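# Place long carton centered in gap between short cartons

## Task

Lay the long carton flat inside the space separating the two short cartons, centered in that space and with the same face on top as it had initially, while leaving both short cartons where they started; the result must hold without the robot supporting it, and the tool must release the carton and back away at the end.

## Robot and tools

Robot: a single arm ending in a vacuum tool with four suction cups on two air channels, a and b. One row of numbers commands the whole arm and tool. The controlled point is the cup point, the center of the cup rims when nothing touches them. The cups face along the cup point's +z axis. In the cup point's own axes the cups sit at x = -35 and +35 mm, with channel a's pair at y = -70 mm and channel b's pair at y = +70 mm. The tool reaches 148 mm each way along that y axis. Each cup is 36 mm across.

Scene frame: origin on the table surface straight below the arm's base, +z up, +y to the left when facing along +x. The base may be tilted against the table. All positions are in metres, and the reported position can be slightly off, more so at long reach.

Row format (9 numbers, shared by every motion tool): x, y, z, qw, qx, qy, qz, suction_a, suction_b. The first seven are an absolute pose for the cup point in the scene frame: position in metres, orientation as a unit quaternion with w first. They are not offsets. suction_a and suction_b range from -1 to 1: 1 is full vacuum (about 75 kPa below ambient), a fraction asks for that share, and 0.01 or less switches the channel off. Each channel keeps its last setting. Repeat the intended quaternion in every row instead of copying the last reported one, which may have drifted.

execute_actions(actions): a list of actions. Each action is a table of 1 to 15 rows, one row per control step of 1/30 s. If fewer than 15 rows are given, the final row repeats for the remaining steps. An empty list just returns the current state and images. An action is rejected if its target lies more than 0.6 m from the cup point's position at that action's start along any of the cup point's current axes. If any action is malformed, or the first one fails that test against the latest reported state, nothing runs. On every step the commanded pose is clipped to within 70 mm and 16 degrees of the measured pose, so a far target takes several actions. The arm stops at the last clipped pose, not the requested one. Results include step readings of end_effector_position; HELD marks steps that were partly held back.

move(target, speed, blocking): target is one row as above, an absolute pose, and its suction values are applied at the start. The cup point follows a straight path lasting 0.5 to 10 s; paths needing longer stop early. speed is 0.002 to 0.5 m/s (default 0.25), and rotation is capped at twice that value in rad/s. The path ignores obstacles, and the real cup point can lag, wander, or overshoot the speed, especially with the arm near straight. With blocking=false the call returns after 0.5 s while the arm keeps moving; other moves and execute_actions are refused until a result shows the move ended, so use wait(0) or stop. The result adds a "move:" line: done (at rest near target), off_target, moving, held (last step blocked by a check) or fault, plus limits such as paced (pose clipped) or held (some steps blocked, after which the arm may jump faster than asked), and the remaining distance to target.

wait(seconds): 0 to 10 s, holding the last command; it returns early if a running move finishes. stop(): brakes a running move; braking needs room, and suction is unaffected. zoom_image(camera, region): enlarges a region [x0, y0, x1, y1] in pixels, at most 504 by 504, of the latest image from cam_head_left, cam_head_right, cam_high, cam_low or cam_wrist (all 672x504). Calibration for each camera is supplied. finished_scene(scene): ends the current scene, given its number, irreversibly, and reports success.

Result lines: the state gives end_effector_position and end_effector_quat_wxyz. "Hand target" is the pose the controller is currently steering toward. "pose unreachable" means the clearance check, which treats the mount under the base as part of the arm, altered or blocked a command. suction_measured_a and suction_measured_b show achieved vacuum; near 0 means no seal. On an airtight face the reading settles up to 0.17 under the command (0.27 with both channels on), lower with leaks. part_present_a/b switch to 1 at 0.54 and back to 0 below 0.49.

Gripping: press both cups of a channel fully onto a smooth flat face, away from holes, seams and edges. A channel whose cup covers nothing steals the shared pump's flow from the other channel. Under vacuum the cups shorten, so the object sits up to about 12 mm nearer the tool. Vacuum alone can lift a resting object. To release, set the carton down on its support first, then turn both channels off; cups may still touch until the tool has moved 15 mm away. A cup sealed to the table pins the tool until its channel is turned off.

Cautions: the arm is stiff, so aiming even a little past a firm contact can trigger a fault; faster contact hits harder. A joint torque reaching its limit (waist, shoulder, elbow 147 N m; forearm roll, wrist pitch, wrist roll 36.8 N m) or an external force of 150 N halts the arm for 10 s and cancels the rest of the call. MOTOR HOT warns of heating under load, and an OVER-TEMPERATURE FAULT brakes the arm. Do not drop the carton, slam it, shove the short cartons, or knock anything off the table, which fails the job. Loose objects may occasionally be nudged by an outside push. The simulation keeps running during your replies, with the arm holding its last command.

Each tool is called by a JSON object that holds its "op" and its "data", one argument or row to a line.

## Session

{"op": "execute_actions", "data": {
  "actions": []
}}

Scene clock: 0.00 s.
end_effector_position=(+0.4988, +0.0086, +0.3702) suction_measured_a=0.00 part_present_a=0 suction_measured_b=0.00 part_present_b=0 end_effector_quat_wxyz=(-0.000, +0.698, +0.716, +0.003)
Joint positions: [ 0.266  0.131  0.193  0.001 -1.633 -1.831]
Joint velocities: [ 0.    -0.     0.     0.001  0.    -0.   ]
Hand target: +0.499, +0.009, +0.370; -0.000, +0.698, +0.716, +0.003
camera_calibration (this result's frames):
cam_wrist: T_world_to_cam=[[-0.998976, 0.0451176, 0.00329885, 0.514365], [0.038667, 0.813747, 0.579931, -0.192305], [0.0234807, 0.579465, -0.814659, 0.417879], [0, 0, 0, 1]] pos_world=[0.511463, -0.108865, 0.450256]

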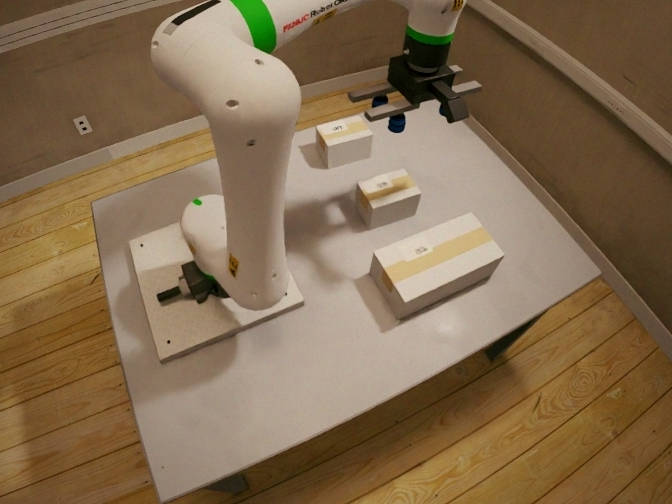

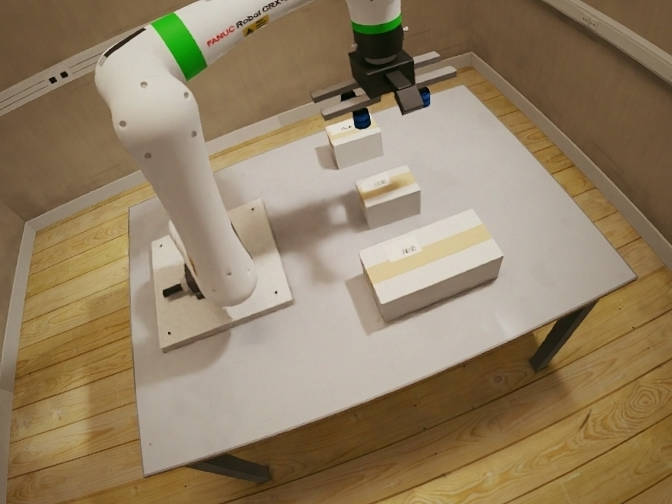

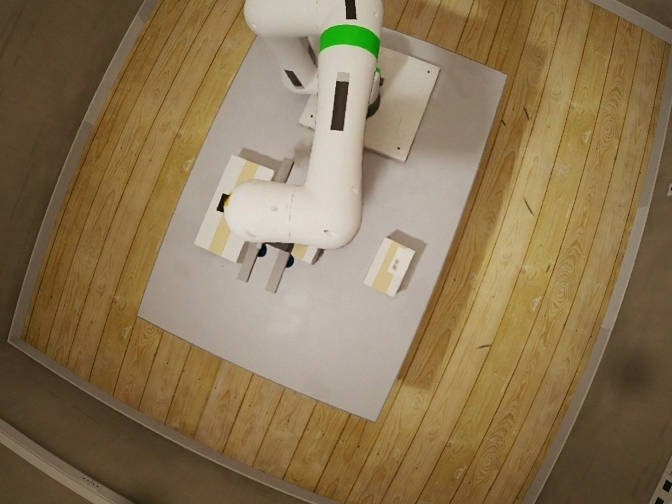

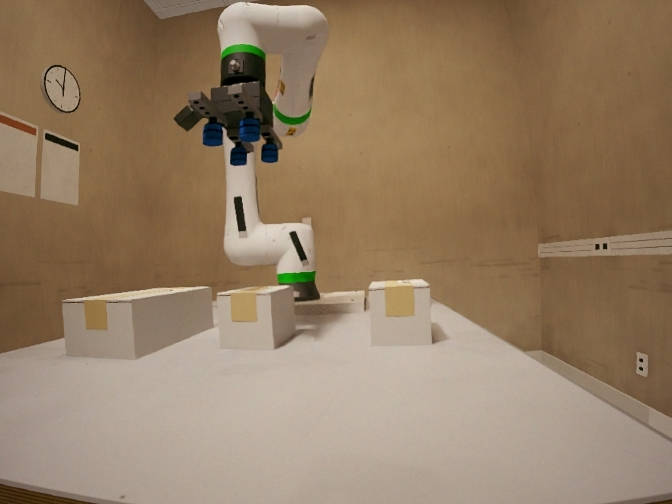

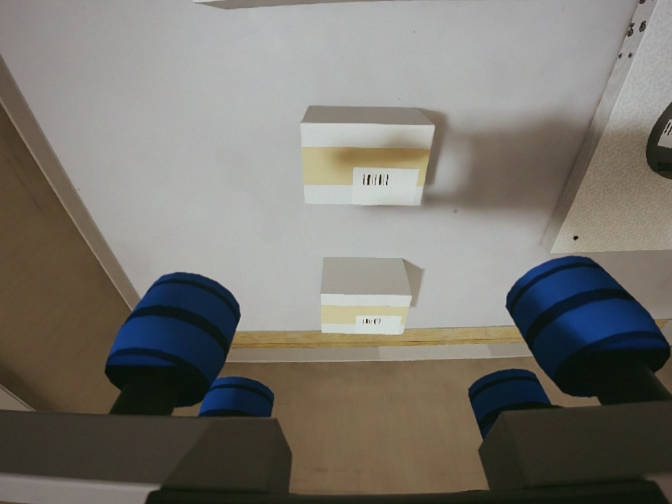

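{"op": "zoom_image", "data": {
  "camera": "cam_wrist",
  "region": [280, 90, 460, 220]
}}

{"op": "zoom_image", "data": {
  "camera": "cam_wrist",
  "region": [300, 240, 440, 350]
}}

{"op": "zoom_image", "data": {
  "camera": "cam_wrist",
  "region": [80, 250, 330, 450]
}}

{"op": "zoom_image", "data": {
  "camera": "cam_wrist",
  "region": [422, 240, 672, 440]
}}

{"op": "zoom_image", "data": {
  "camera": "cam_head_right",
  "region": [340, 190, 520, 330]
}}

{"op": "zoom_image", "data": {
  "camera": "cam_head_left",
  "region": [350, 200, 520, 330]
}}

{"op": "zoom_image", "data": {
  "camera": "cam_high",
  "region": [180, 140, 330, 300]
}}

Region (280, 90, 460, 220) of cam_wrist's 672x504 image, scaled by 2.800, with more detail than that image has.

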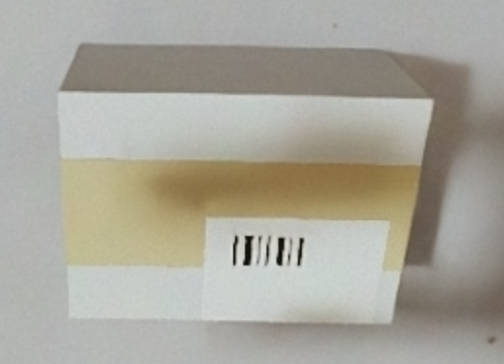

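Region (300, 240, 440, 350) of cam_wrist's 672x504 image, scaled by 3.600, with more detail than that image has; it fills the top 396 rows of this view, and the rest is white.

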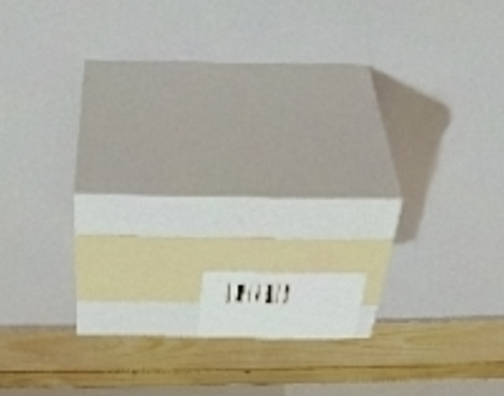

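Region (80, 250, 330, 450) of cam_wrist's 672x504 image, scaled by 2.016, with more detail than that image has; it fills the top 403 rows of this view, and the rest is white.

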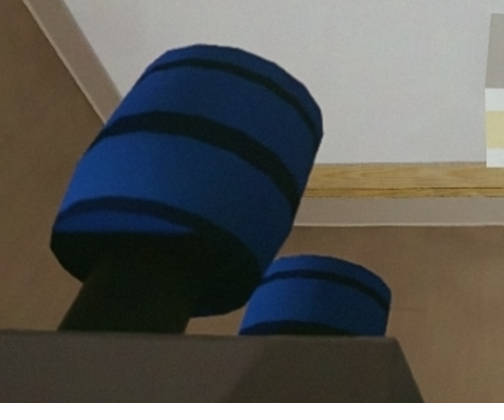

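Region (422, 240, 672, 440) of cam_wrist's 672x504 image, scaled by 2.016, with more detail than that image has; it fills the top 403 rows of this view, and the rest is white.

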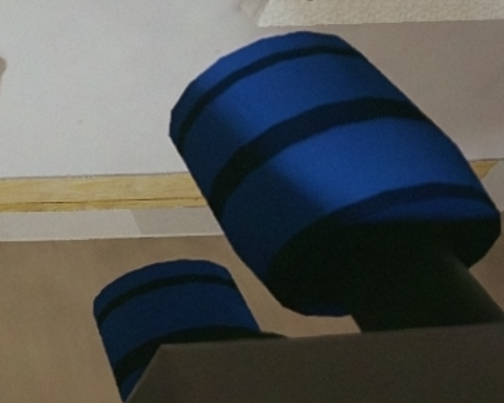

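Region (340, 190, 520, 330) of cam_head_right's 672x504 image, scaled by 2.800, with more detail than that image has.

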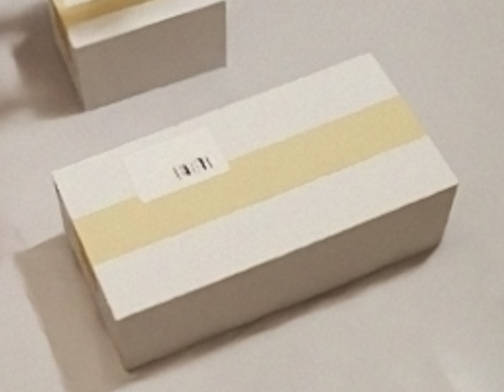

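Region (350, 200, 520, 330) of cam_head_left's 672x504 image, scaled by 2.965, with more detail than that image has; it fills the top 385 rows of this view, and the rest is white.

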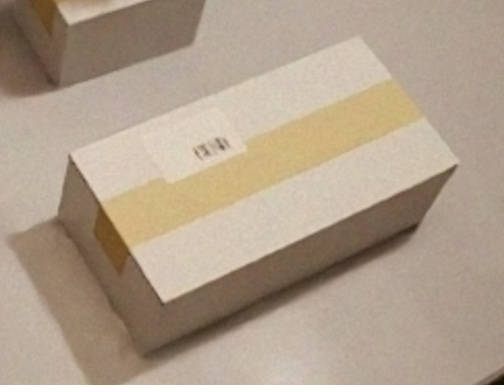

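Region (180, 140, 330, 300) of cam_high's 672x504 image, scaled by 3.150, with more detail than that image has; it fills the left 472 columns of this view, and the rest is white.

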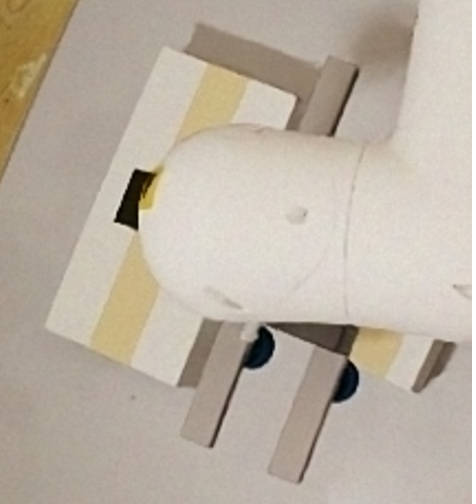

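{"op": "zoom_image", "data": {
  "camera": "cam_head_right",
  "region": [340, 155, 440, 235]
}}

{"op": "zoom_image", "data": {
  "camera": "cam_head_right",
  "region": [305, 85, 405, 175]
}}

{"op": "zoom_image", "data": {
  "camera": "cam_head_left",
  "region": [340, 160, 440, 240]
}}

{"op": "zoom_image", "data": {
  "camera": "cam_head_left",
  "region": [300, 95, 400, 175]
}}

{"op": "zoom_image", "data": {
  "camera": "cam_high",
  "region": [350, 220, 440, 310]
}}

{"op": "zoom_image", "data": {
  "camera": "cam_low",
  "region": [200, 265, 450, 365]
}}

Region (340, 155, 440, 235) of cam_head_right's 672x504 image, scaled by 5.040, with more detail than that image has; it fills the top 403 rows of this view, and the rest is white.

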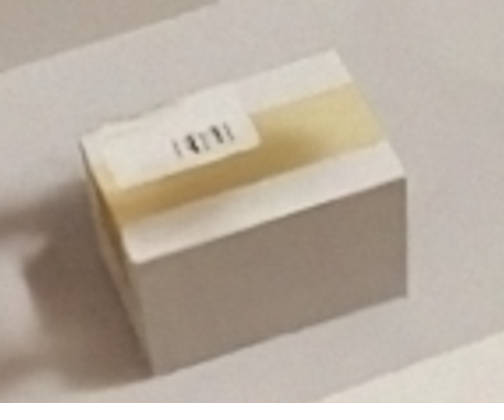

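Region (305, 85, 405, 175) of cam_head_right's 672x504 image, scaled by 5.040, with more detail than that image has; it fills the top 454 rows of this view, and the rest is white.

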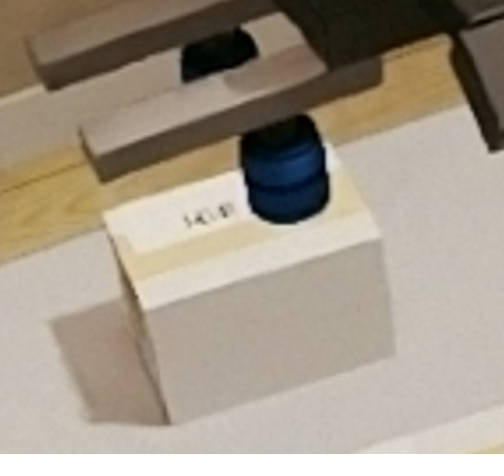

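Region (340, 160, 440, 240) of cam_head_left's 672x504 image, scaled by 5.040, with more detail than that image has; it fills the top 403 rows of this view, and the rest is white.

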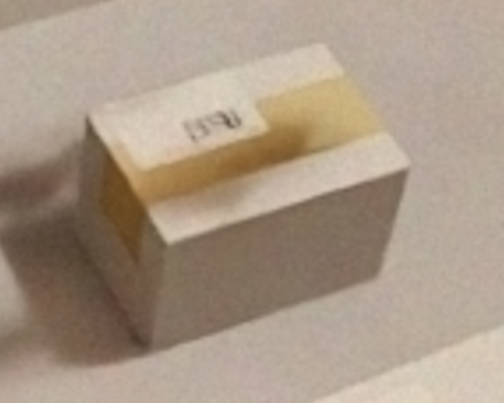

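Region (300, 95, 400, 175) of cam_head_left's 672x504 image, scaled by 5.040, with more detail than that image has; it fills the top 403 rows of this view, and the rest is white.

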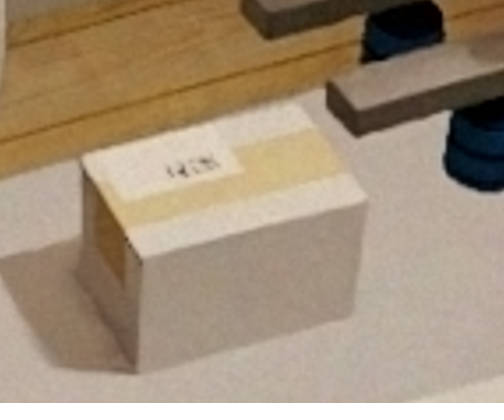

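Region (350, 220, 440, 310) of cam_high's 672x504 image, scaled by 5.600, with more detail than that image has.

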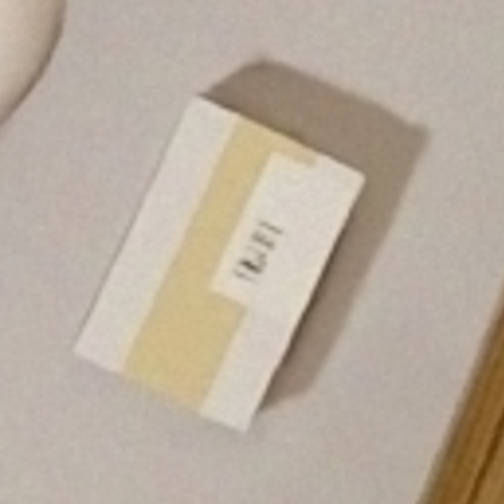

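Region (200, 265, 450, 365) of cam_low's 672x504 image, scaled by 2.016, with more detail than that image has; it fills the top 202 rows of this view, and the rest is white.

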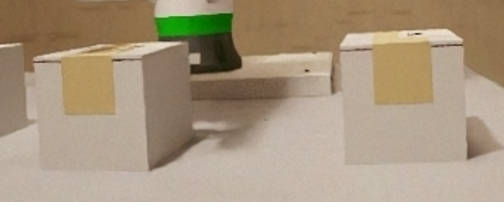

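{"op": "zoom_image", "data": {
  "camera": "cam_wrist",
  "region": [150, 260, 250, 340]
}}

{"op": "zoom_image", "data": {
  "camera": "cam_wrist",
  "region": [495, 245, 615, 335]
}}

{"op": "zoom_image", "data": {
  "camera": "cam_wrist",
  "region": [195, 365, 295, 435]
}}

{"op": "zoom_image", "data": {
  "camera": "cam_wrist",
  "region": [455, 360, 555, 430]
}}

Region (150, 260, 250, 340) of cam_wrist's 672x504 image, scaled by 5.040, with more detail than that image has; it fills the top 403 rows of this view, and the rest is white.

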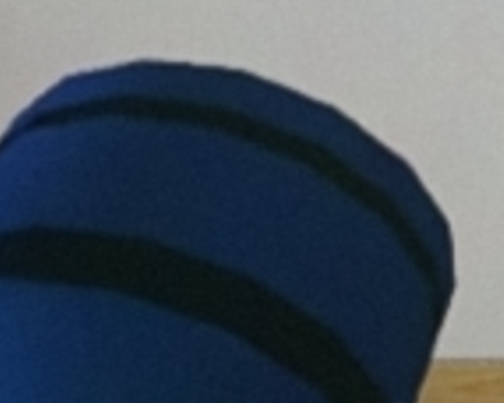

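Region (495, 245, 615, 335) of cam_wrist's 672x504 image, scaled by 4.200, with more detail than that image has; it fills the top 378 rows of this view, and the rest is white.

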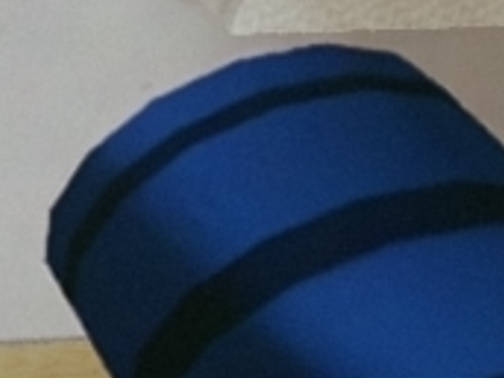

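Region (195, 365, 295, 435) of cam_wrist's 672x504 image, scaled by 5.040, with more detail than that image has; it fills the top 353 rows of this view, and the rest is white.

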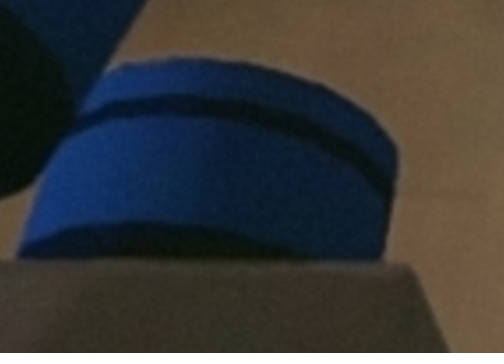

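Region (455, 360, 555, 430) of cam_wrist's 672x504 image, scaled by 5.040, with more detail than that image has; it fills the top 353 rows of this view, and the rest is white.

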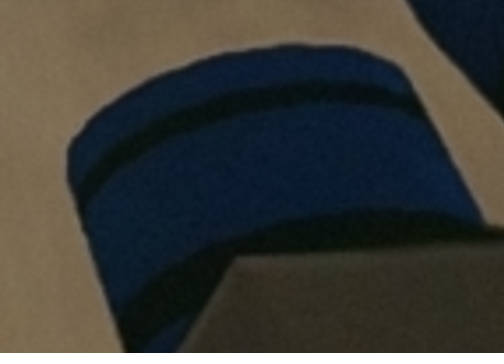

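{"op": "zoom_image", "data": {
  "camera": "cam_low",
  "region": [50, 275, 230, 370]
}}

{"op": "zoom_image", "data": {
  "camera": "cam_low",
  "region": [205, 275, 305, 360]
}}

{"op": "zoom_image", "data": {
  "camera": "cam_low",
  "region": [355, 270, 455, 355]
}}

{"op": "zoom_image", "data": {
  "camera": "cam_wrist",
  "region": [170, 0, 510, 40]
}}

Region (50, 275, 230, 370) of cam_low's 672x504 image, scaled by 2.800, with more detail than that image has; it fills the top 266 rows of this view, and the rest is white.

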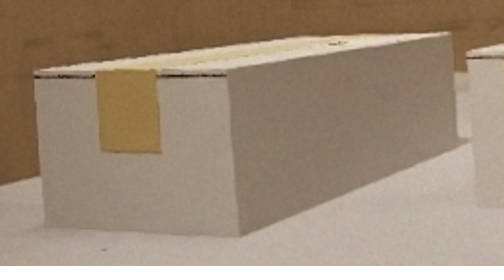

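Region (205, 275, 305, 360) of cam_low's 672x504 image, scaled by 5.040, with more detail than that image has; it fills the top 428 rows of this view, and the rest is white.

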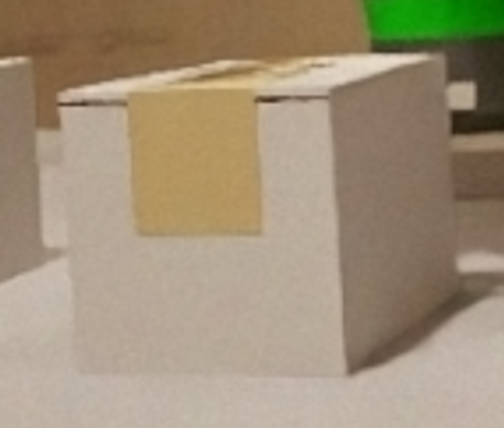

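Region (355, 270, 455, 355) of cam_low's 672x504 image, scaled by 5.040, with more detail than that image has; it fills the top 428 rows of this view, and the rest is white.

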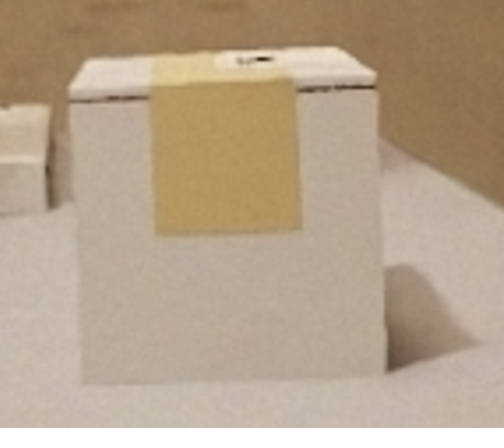

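Region (170, 0, 510, 40) of cam_wrist's 672x504 image, scaled by 1.482, with more detail than that image has; it fills the top 59 rows of this view, and the rest is white.

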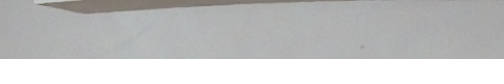

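{"op": "execute_actions", "data": {
  "actions": []
}}

Scene clock: 96.03 s.
end_effector_position=(+0.4988, +0.0086, +0.3702) suction_measured_a=0.00 part_present_a=0 suction_measured_b=0.00 part_present_b=0 end_effector_quat_wxyz=(-0.000, +0.698, +0.716, +0.003)
Joint positions: [ 0.266  0.131  0.193  0.001 -1.633 -1.831]
Joint velocities: [-0.    -0.    -0.    -0.001  0.001 -0.001]
Hand target: +0.499, +0.009, +0.370; -0.000, +0.698, +0.716, +0.003
camera_calibration (this result's frames):
cam_wrist: T_world_to_cam=[[-0.998976, 0.0451175, 0.00329862, 0.514365], [0.0386668, 0.813747, 0.579931, -0.192305], [0.0234808, 0.579465, -0.814659, 0.417879], [0, 0, 0, 1]] pos_world=[0.511463, -0.108865, 0.450256]

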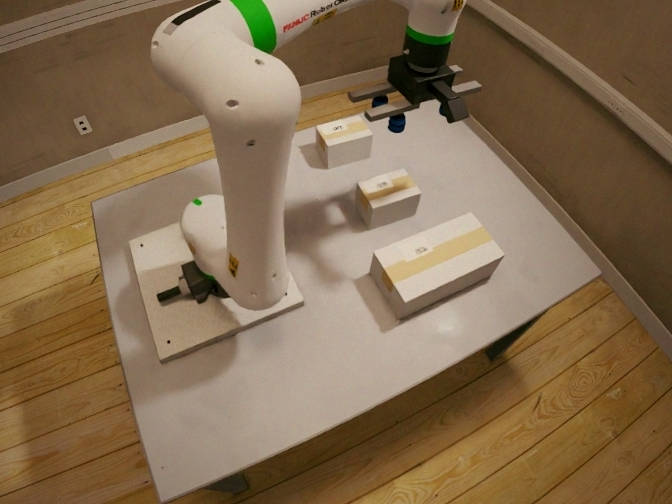

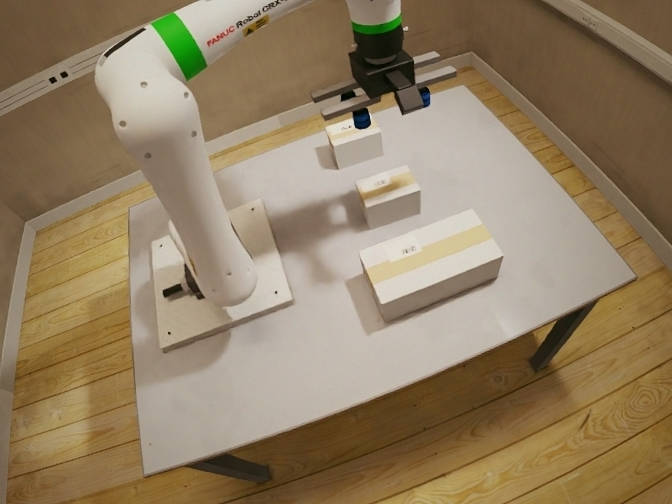

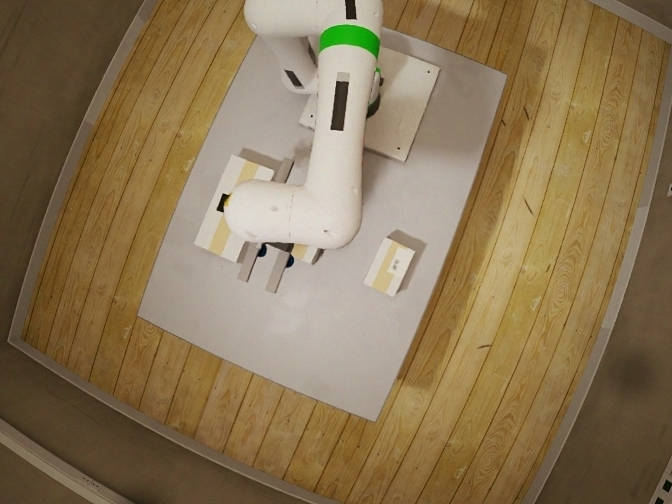

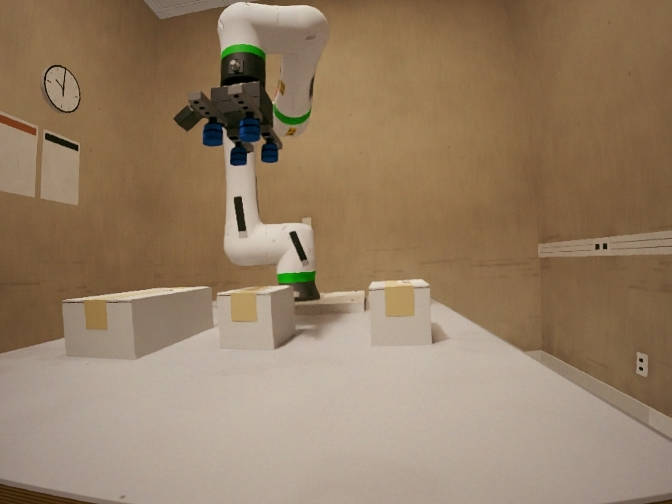

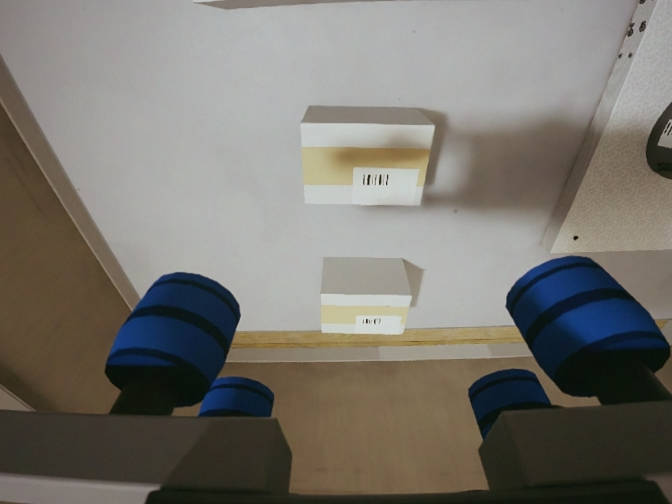

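{"op": "execute_actions", "data": {
  "actions": [
    [[0.4988,0.0085,0.3702,0,0.6980,0.7161,0.003,0,0],[0.4988,0.0080,0.3698,0,0.6980,0.7161,0.003,0,0],[0.4987,0.0066,0.3689,0,0.6981,0.7160,0.003,0,0],[0.4986,0.0041,0.3672,0,0.6983,0.7158,0.0029,0,0],[0.4985,0.0004,0.3646,0,0.6985,0.7156,0.0029,0,0],[0.4983,-0.0048,0.3609,0,0.6988,0.7153,0.0028,0,0],[0.4981,-0.0115,0.3562,0,0.6993,0.7148,0.0027,0,0],[0.4978,-0.0196,0.3503,0,0.6998,0.7143,0.0026,0,0],[0.4975,-0.0292,0.3432,0,0.7004,0.7137,0.0025,0,0],[0.4971,-0.0400,0.3350,0,0.7011,0.7130,0.0024,0,0],[0.4967,-0.0520,0.3258,0,0.7018,0.7123,0.0022,0,0],[0.4963,-0.0650,0.3156,0,0.7026,0.7115,0.002,0,0],[0.4958,-0.0786,0.3045,0,0.7035,0.7106,0.0019,0,0],[0.4953,-0.0928,0.2927,0,0.7044,0.7097,0.0017,0,0],[0.4948,-0.1073,0.2803,0,0.7053,0.7088,0.0015,0,0]],
    [[0.4943,-0.1217,0.2674,0,0.7062,0.7079,0.0013,0,0],[0.4938,-0.1359,0.2542,0,0.7071,0.7070,0.0011,0,0],[0.4933,-0.1495,0.2409,0,0.7080,0.7061,0.001,0,0],[0.4929,-0.1625,0.2276,0,0.7088,0.7053,0.0008,0,0],[0.4925,-0.1745,0.2144,0,0.7095,0.7046,0.0006,0,0],[0.4921,-0.1853,0.2017,0,0.7102,0.7039,0.0005,0,0],[0.4918,-0.1949,0.1894,0,0.7108,0.7033,0.0004,0,0],[0.4915,-0.2030,0.1778,0,0.7113,0.7028,0.0003,0,0],[0.4913,-0.2097,0.1669,0,0.7118,0.7023,0.0002,0,0],[0.4911,-0.2149,0.1569,0,0.7121,0.7020,0.0001,0,0],[0.4910,-0.2186,0.1479,0,0.7123,0.7018,0.0001,0,0],[0.4909,-0.2211,0.1399,0,0.7125,0.7016,0,0,0],[0.4908,-0.2225,0.1330,0,0.7126,0.7015,0,0,0],[0.4908,-0.2230,0.1272,0,0.7126,0.7015,0,0,0],[0.4908,-0.2231,0.1224,0,0.7126,0.7015,0,0,0]],
    [[0.4908,-0.2231,0.1185,0,0.7126,0.7015,0,0,0],[0.4908,-0.2231,0.1156,0,0.7126,0.7015,0,0,0],[0.4908,-0.2231,0.1134,0,0.7126,0.7015,0,0,0],[0.4908,-0.2231,0.1117,0,0.7126,0.7015,0,0,0],[0.4908,-0.2231,0.1103,0,0.7126,0.7015,0,0,0],[0.4908,-0.2231,0.1090,0,0.7126,0.7015,0,0,0],[0.4908,-0.2231,0.1077,0,0.7126,0.7015,0,0,0],[0.4908,-0.2231,0.1064,0,0.7126,0.7015,0,0,0],[0.4908,-0.2231,0.1051,0,0.7126,0.7015,0,0,0],[0.4908,-0.2231,0.1038,0,0.7126,0.7015,0,0,0],[0.4908,-0.2231,0.1025,0,0.7126,0.7015,0,0,0],[0.4908,-0.2231,0.1013,0,0.7126,0.7015,0,0,0],[0.4908,-0.2231,0.1002,0,0.7126,0.7015,0,1,1],[0.4908,-0.2231,0.0994,0,0.7126,0.7015,0,1,1],[0.4908,-0.2231,0.0990,0,0.7126,0.7015,0,1,1]]
  ]
}}

Scene clock: 100.27 s.
end_effector_position=(+0.4909, -0.2231, +0.0998) suction_measured_a=0.09 part_present_a=0 suction_measured_b=0.09 part_present_b=0 end_effector_quat_wxyz=(-0.000, +0.713, +0.702, +0.000)
Joint positions: [-0.198  0.379 -0.15   0.007 -1.044 -1.411]
Joint velocities: [-0.     0.031 -0.022 -0.     0.053 -0.001]
Hand target: +0.491, -0.223, +0.099; -0.000, +0.713, +0.702, +0.000
Off the commanded pose: 0.001 m, 0 deg.
Step readings (end_effector_position; steps 1 to 15: 1st action; 16 to 30: 2nd action; 31 to 45: 3rd action):
0: (+0.4988, +0.0086, +0.3702)
1: (+0.4988, +0.0086, +0.3702)
2: (+0.4988, +0.0086, +0.3702)
4: (+0.4987, +0.0075, +0.3693)
8: (+0.4982, -0.0048, +0.3608)
15: (+0.4936, -0.0634, +0.3174)
16: (+0.4925, -0.0749, +0.3085)
17: (+0.4913, -0.0864, +0.2991)
19: (+0.4893, -0.1089, +0.2790)
23: (+0.4861, -0.1522, +0.2354)
30: (+0.4849, -0.2137, +0.1480)
31: (+0.4861, -0.2178, +0.1381)
32: (+0.4874, -0.2206, +0.1298)
34: (+0.4895, -0.2226, +0.1175)
38: (+0.4909, -0.2230, +0.1085)
45: end_effector_position above
camera_calibration (this result's frames):
cam_wrist: T_world_to_cam=[[-0.996284, 0.0858309, 0.00717207, 0.525195], [0.0742776, 0.814045, 0.576032, 0.136318], [0.043603, 0.574424, -0.817396, 0.321314], [0, 0, 0, 1]] pos_world=[0.499108, -0.340617, 0.180351]

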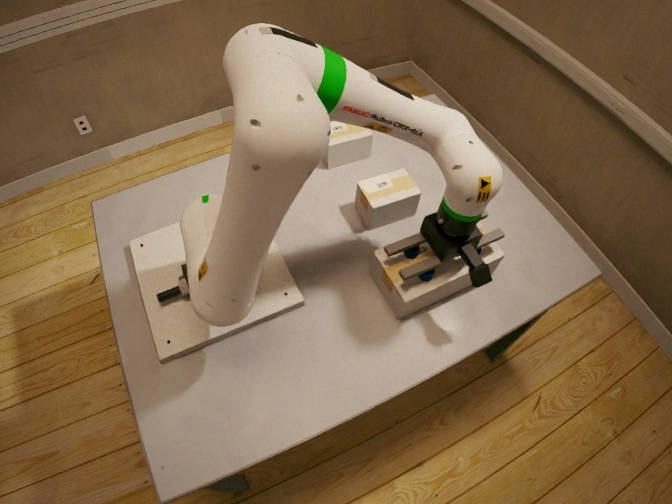

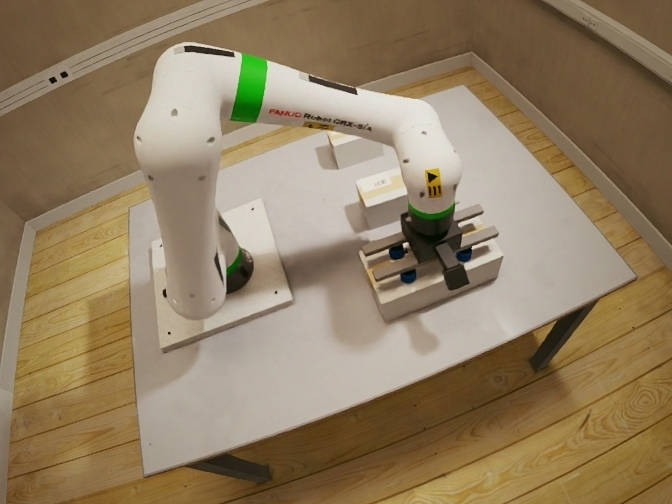

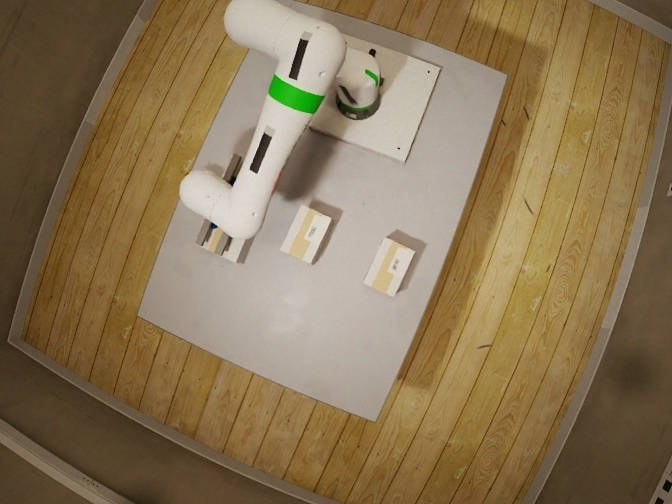

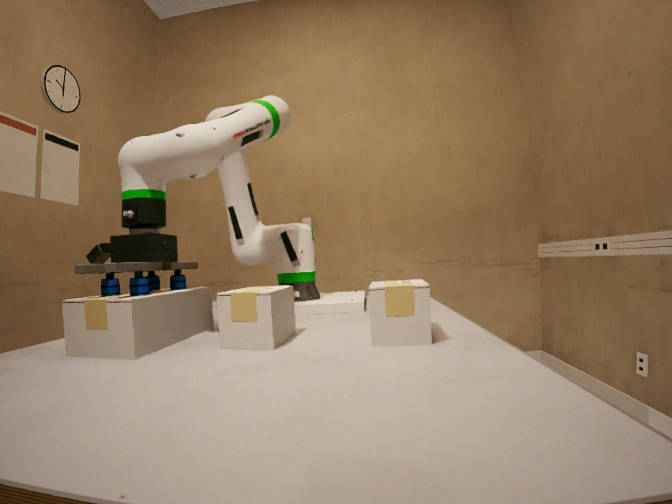

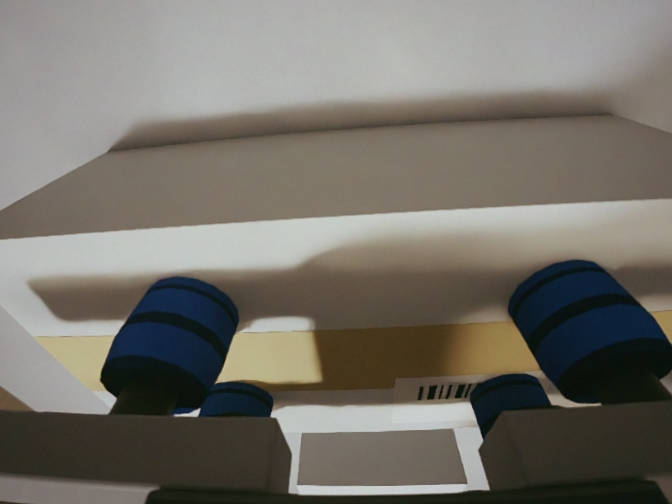

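{"op": "execute_actions", "data": {
  "actions": []
}}

Scene clock: 100.70 s.
end_effector_position=(+0.4909, -0.2230, +0.0989) suction_measured_a=0.43 part_present_a=0 suction_measured_b=0.43 part_present_b=0 end_effector_quat_wxyz=(-0.000, +0.713, +0.702, +0.000)
Joint positions: [-0.198  0.381 -0.151  0.007 -1.042 -1.411]
Joint velocities: [-0.    -0.001  0.     0.001  0.    -0.001]
Hand target: +0.491, -0.223, +0.099; -0.000, +0.713, +0.702, +0.000
Off the commanded pose: 0.000 m, 0 deg.
camera_calibration (this result's frames):
cam_wrist: T_world_to_cam=[[-0.996278, 0.0858888, 0.00729495, 0.52516], [0.0743922, 0.813991, 0.576094, 0.136745], [0.043542, 0.574492, -0.817351, 0.320629], [0, 0, 0, 1]] pos_world=[0.499072, -0.340614, 0.179457]

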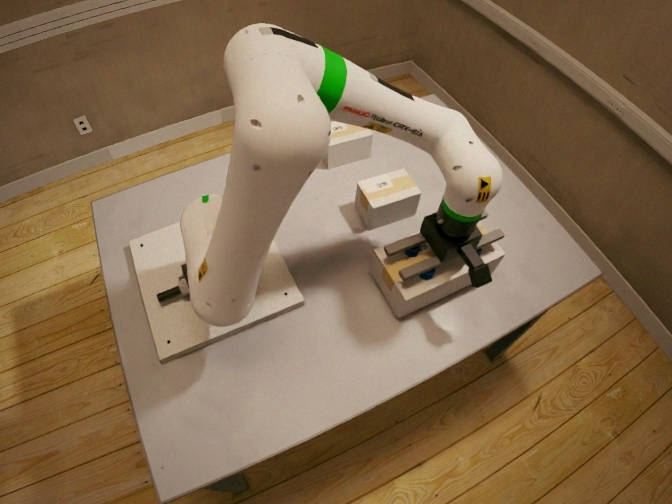

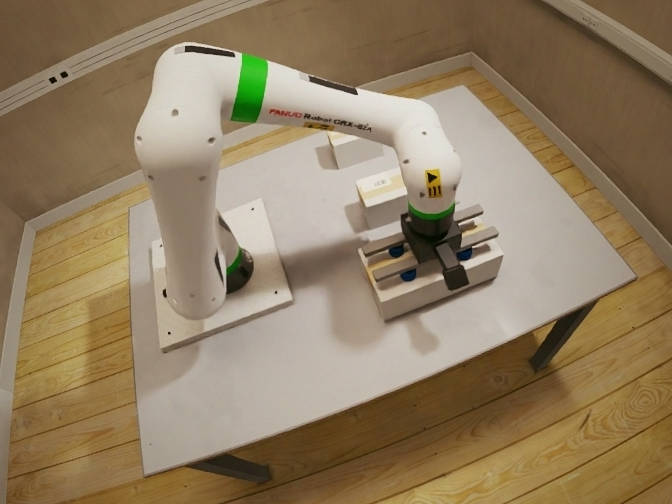

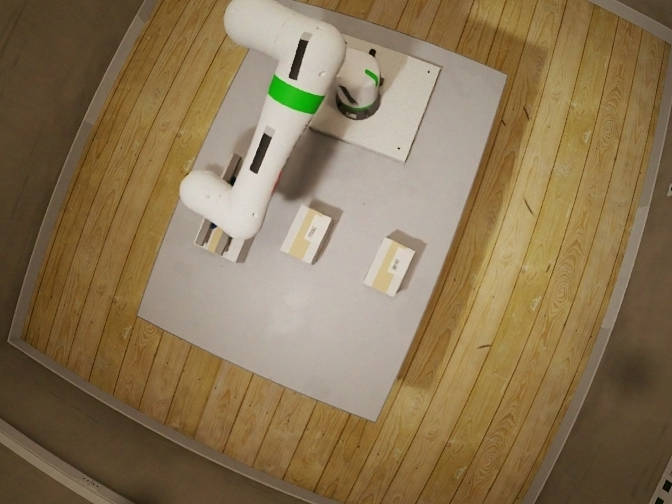

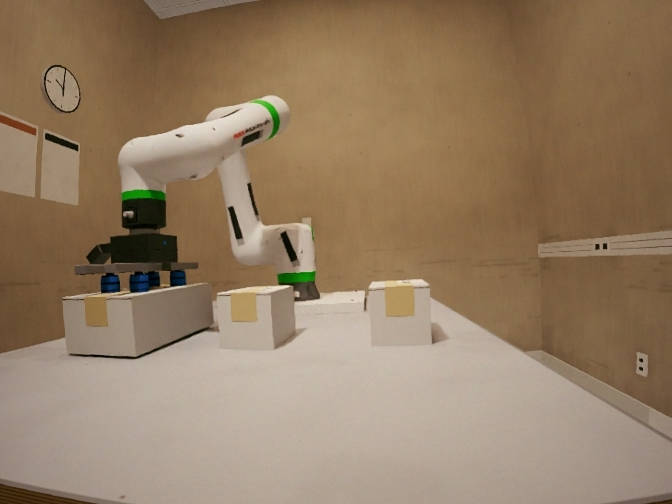

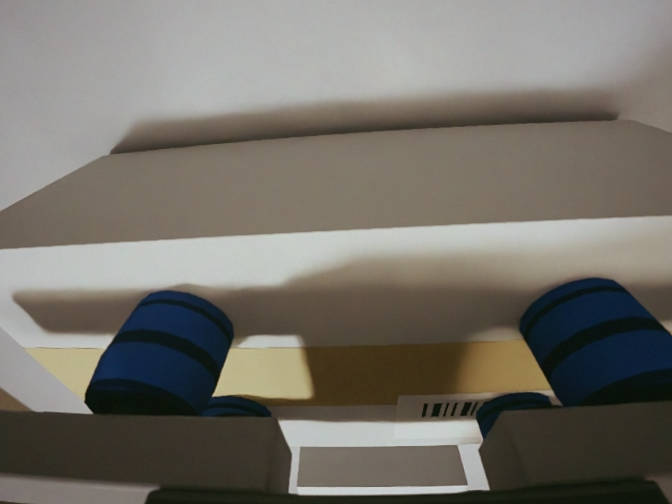

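{"op": "zoom_image", "data": {
  "camera": "cam_high",
  "region": [270, 190, 430, 310]
}}

{"op": "zoom_image", "data": {
  "camera": "cam_high",
  "region": [268, 190, 358, 280]
}}

{"op": "execute_actions", "data": {
  "actions": []
}}

Region (270, 190, 430, 310) of cam_high's 672x504 image, scaled by 3.150, with more detail than that image has; it fills the top 378 rows of this view, and the rest is white.

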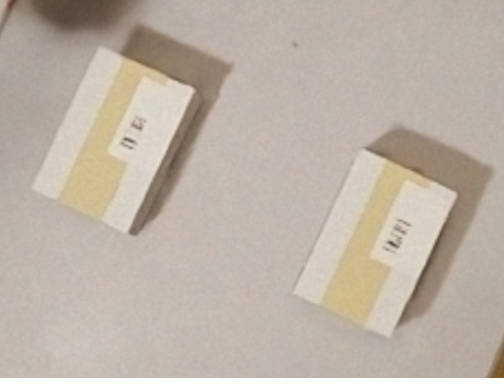

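Region (268, 190, 358, 280) of cam_high's 672x504 image, scaled by 5.600, with more detail than that image has.

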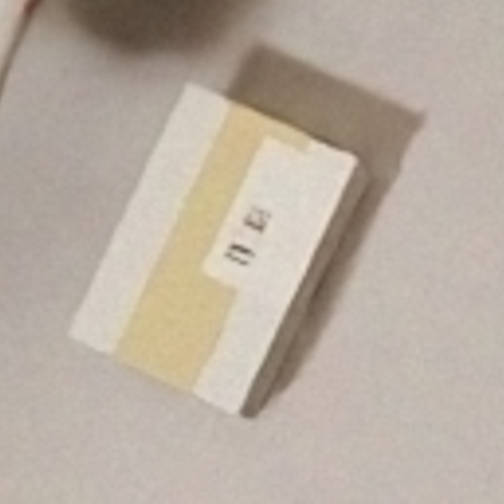

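Scene clock: 101.33 s.
end_effector_position=(+0.4909, -0.2231, +0.0990) suction_measured_a=0.65 part_present_a=1 suction_measured_b=0.65 part_present_b=1 end_effector_quat_wxyz=(-0.000, +0.713, +0.702, +0.000)
Joint positions: [-0.198  0.38  -0.151  0.007 -1.042 -1.411]
Joint velocities: [ 0.    -0.    -0.     0.001  0.    -0.001]
Hand target: +0.491, -0.223, +0.099; -0.000, +0.713, +0.702, +0.000
Off the commanded pose: 0.000 m, 0 deg.
camera_calibration (this result's frames):
cam_wrist: T_world_to_cam=[[-0.996284, 0.0858378, 0.00712209, 0.525223], [0.074256, 0.814066, 0.576006, 0.136808], [0.0436453, 0.574394, -0.817414, 0.320658], [0, 0, 0, 1]] pos_world=[0.499117, -0.340639, 0.179568]

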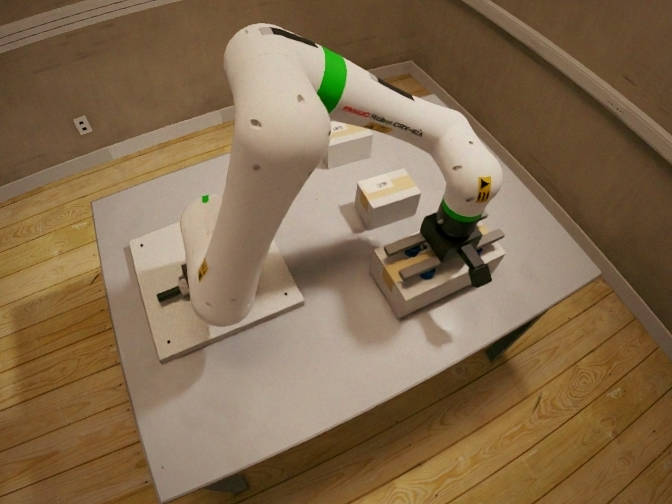

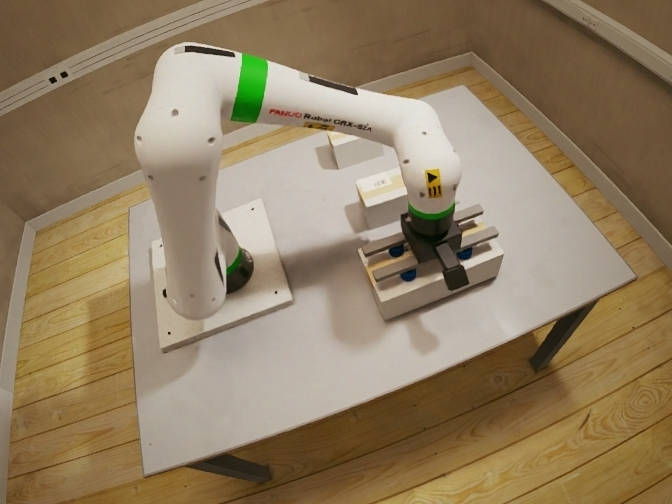

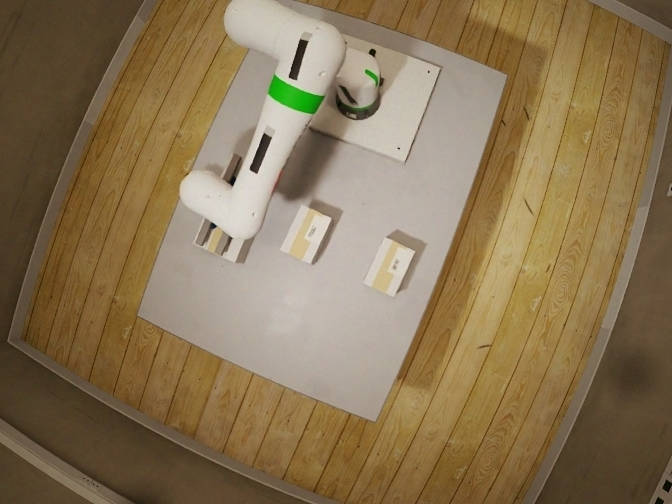

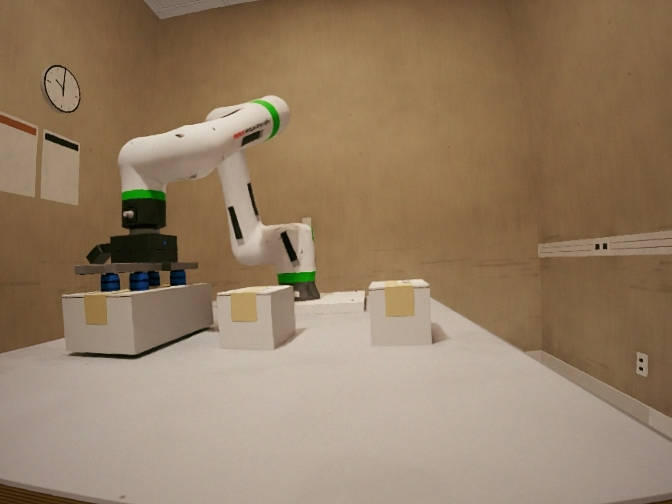

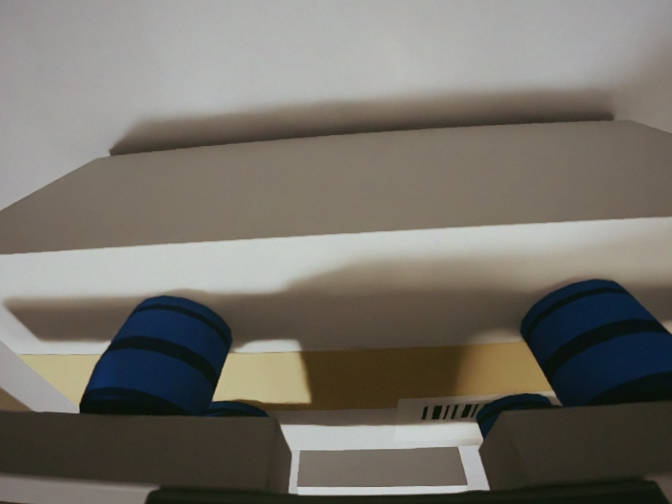

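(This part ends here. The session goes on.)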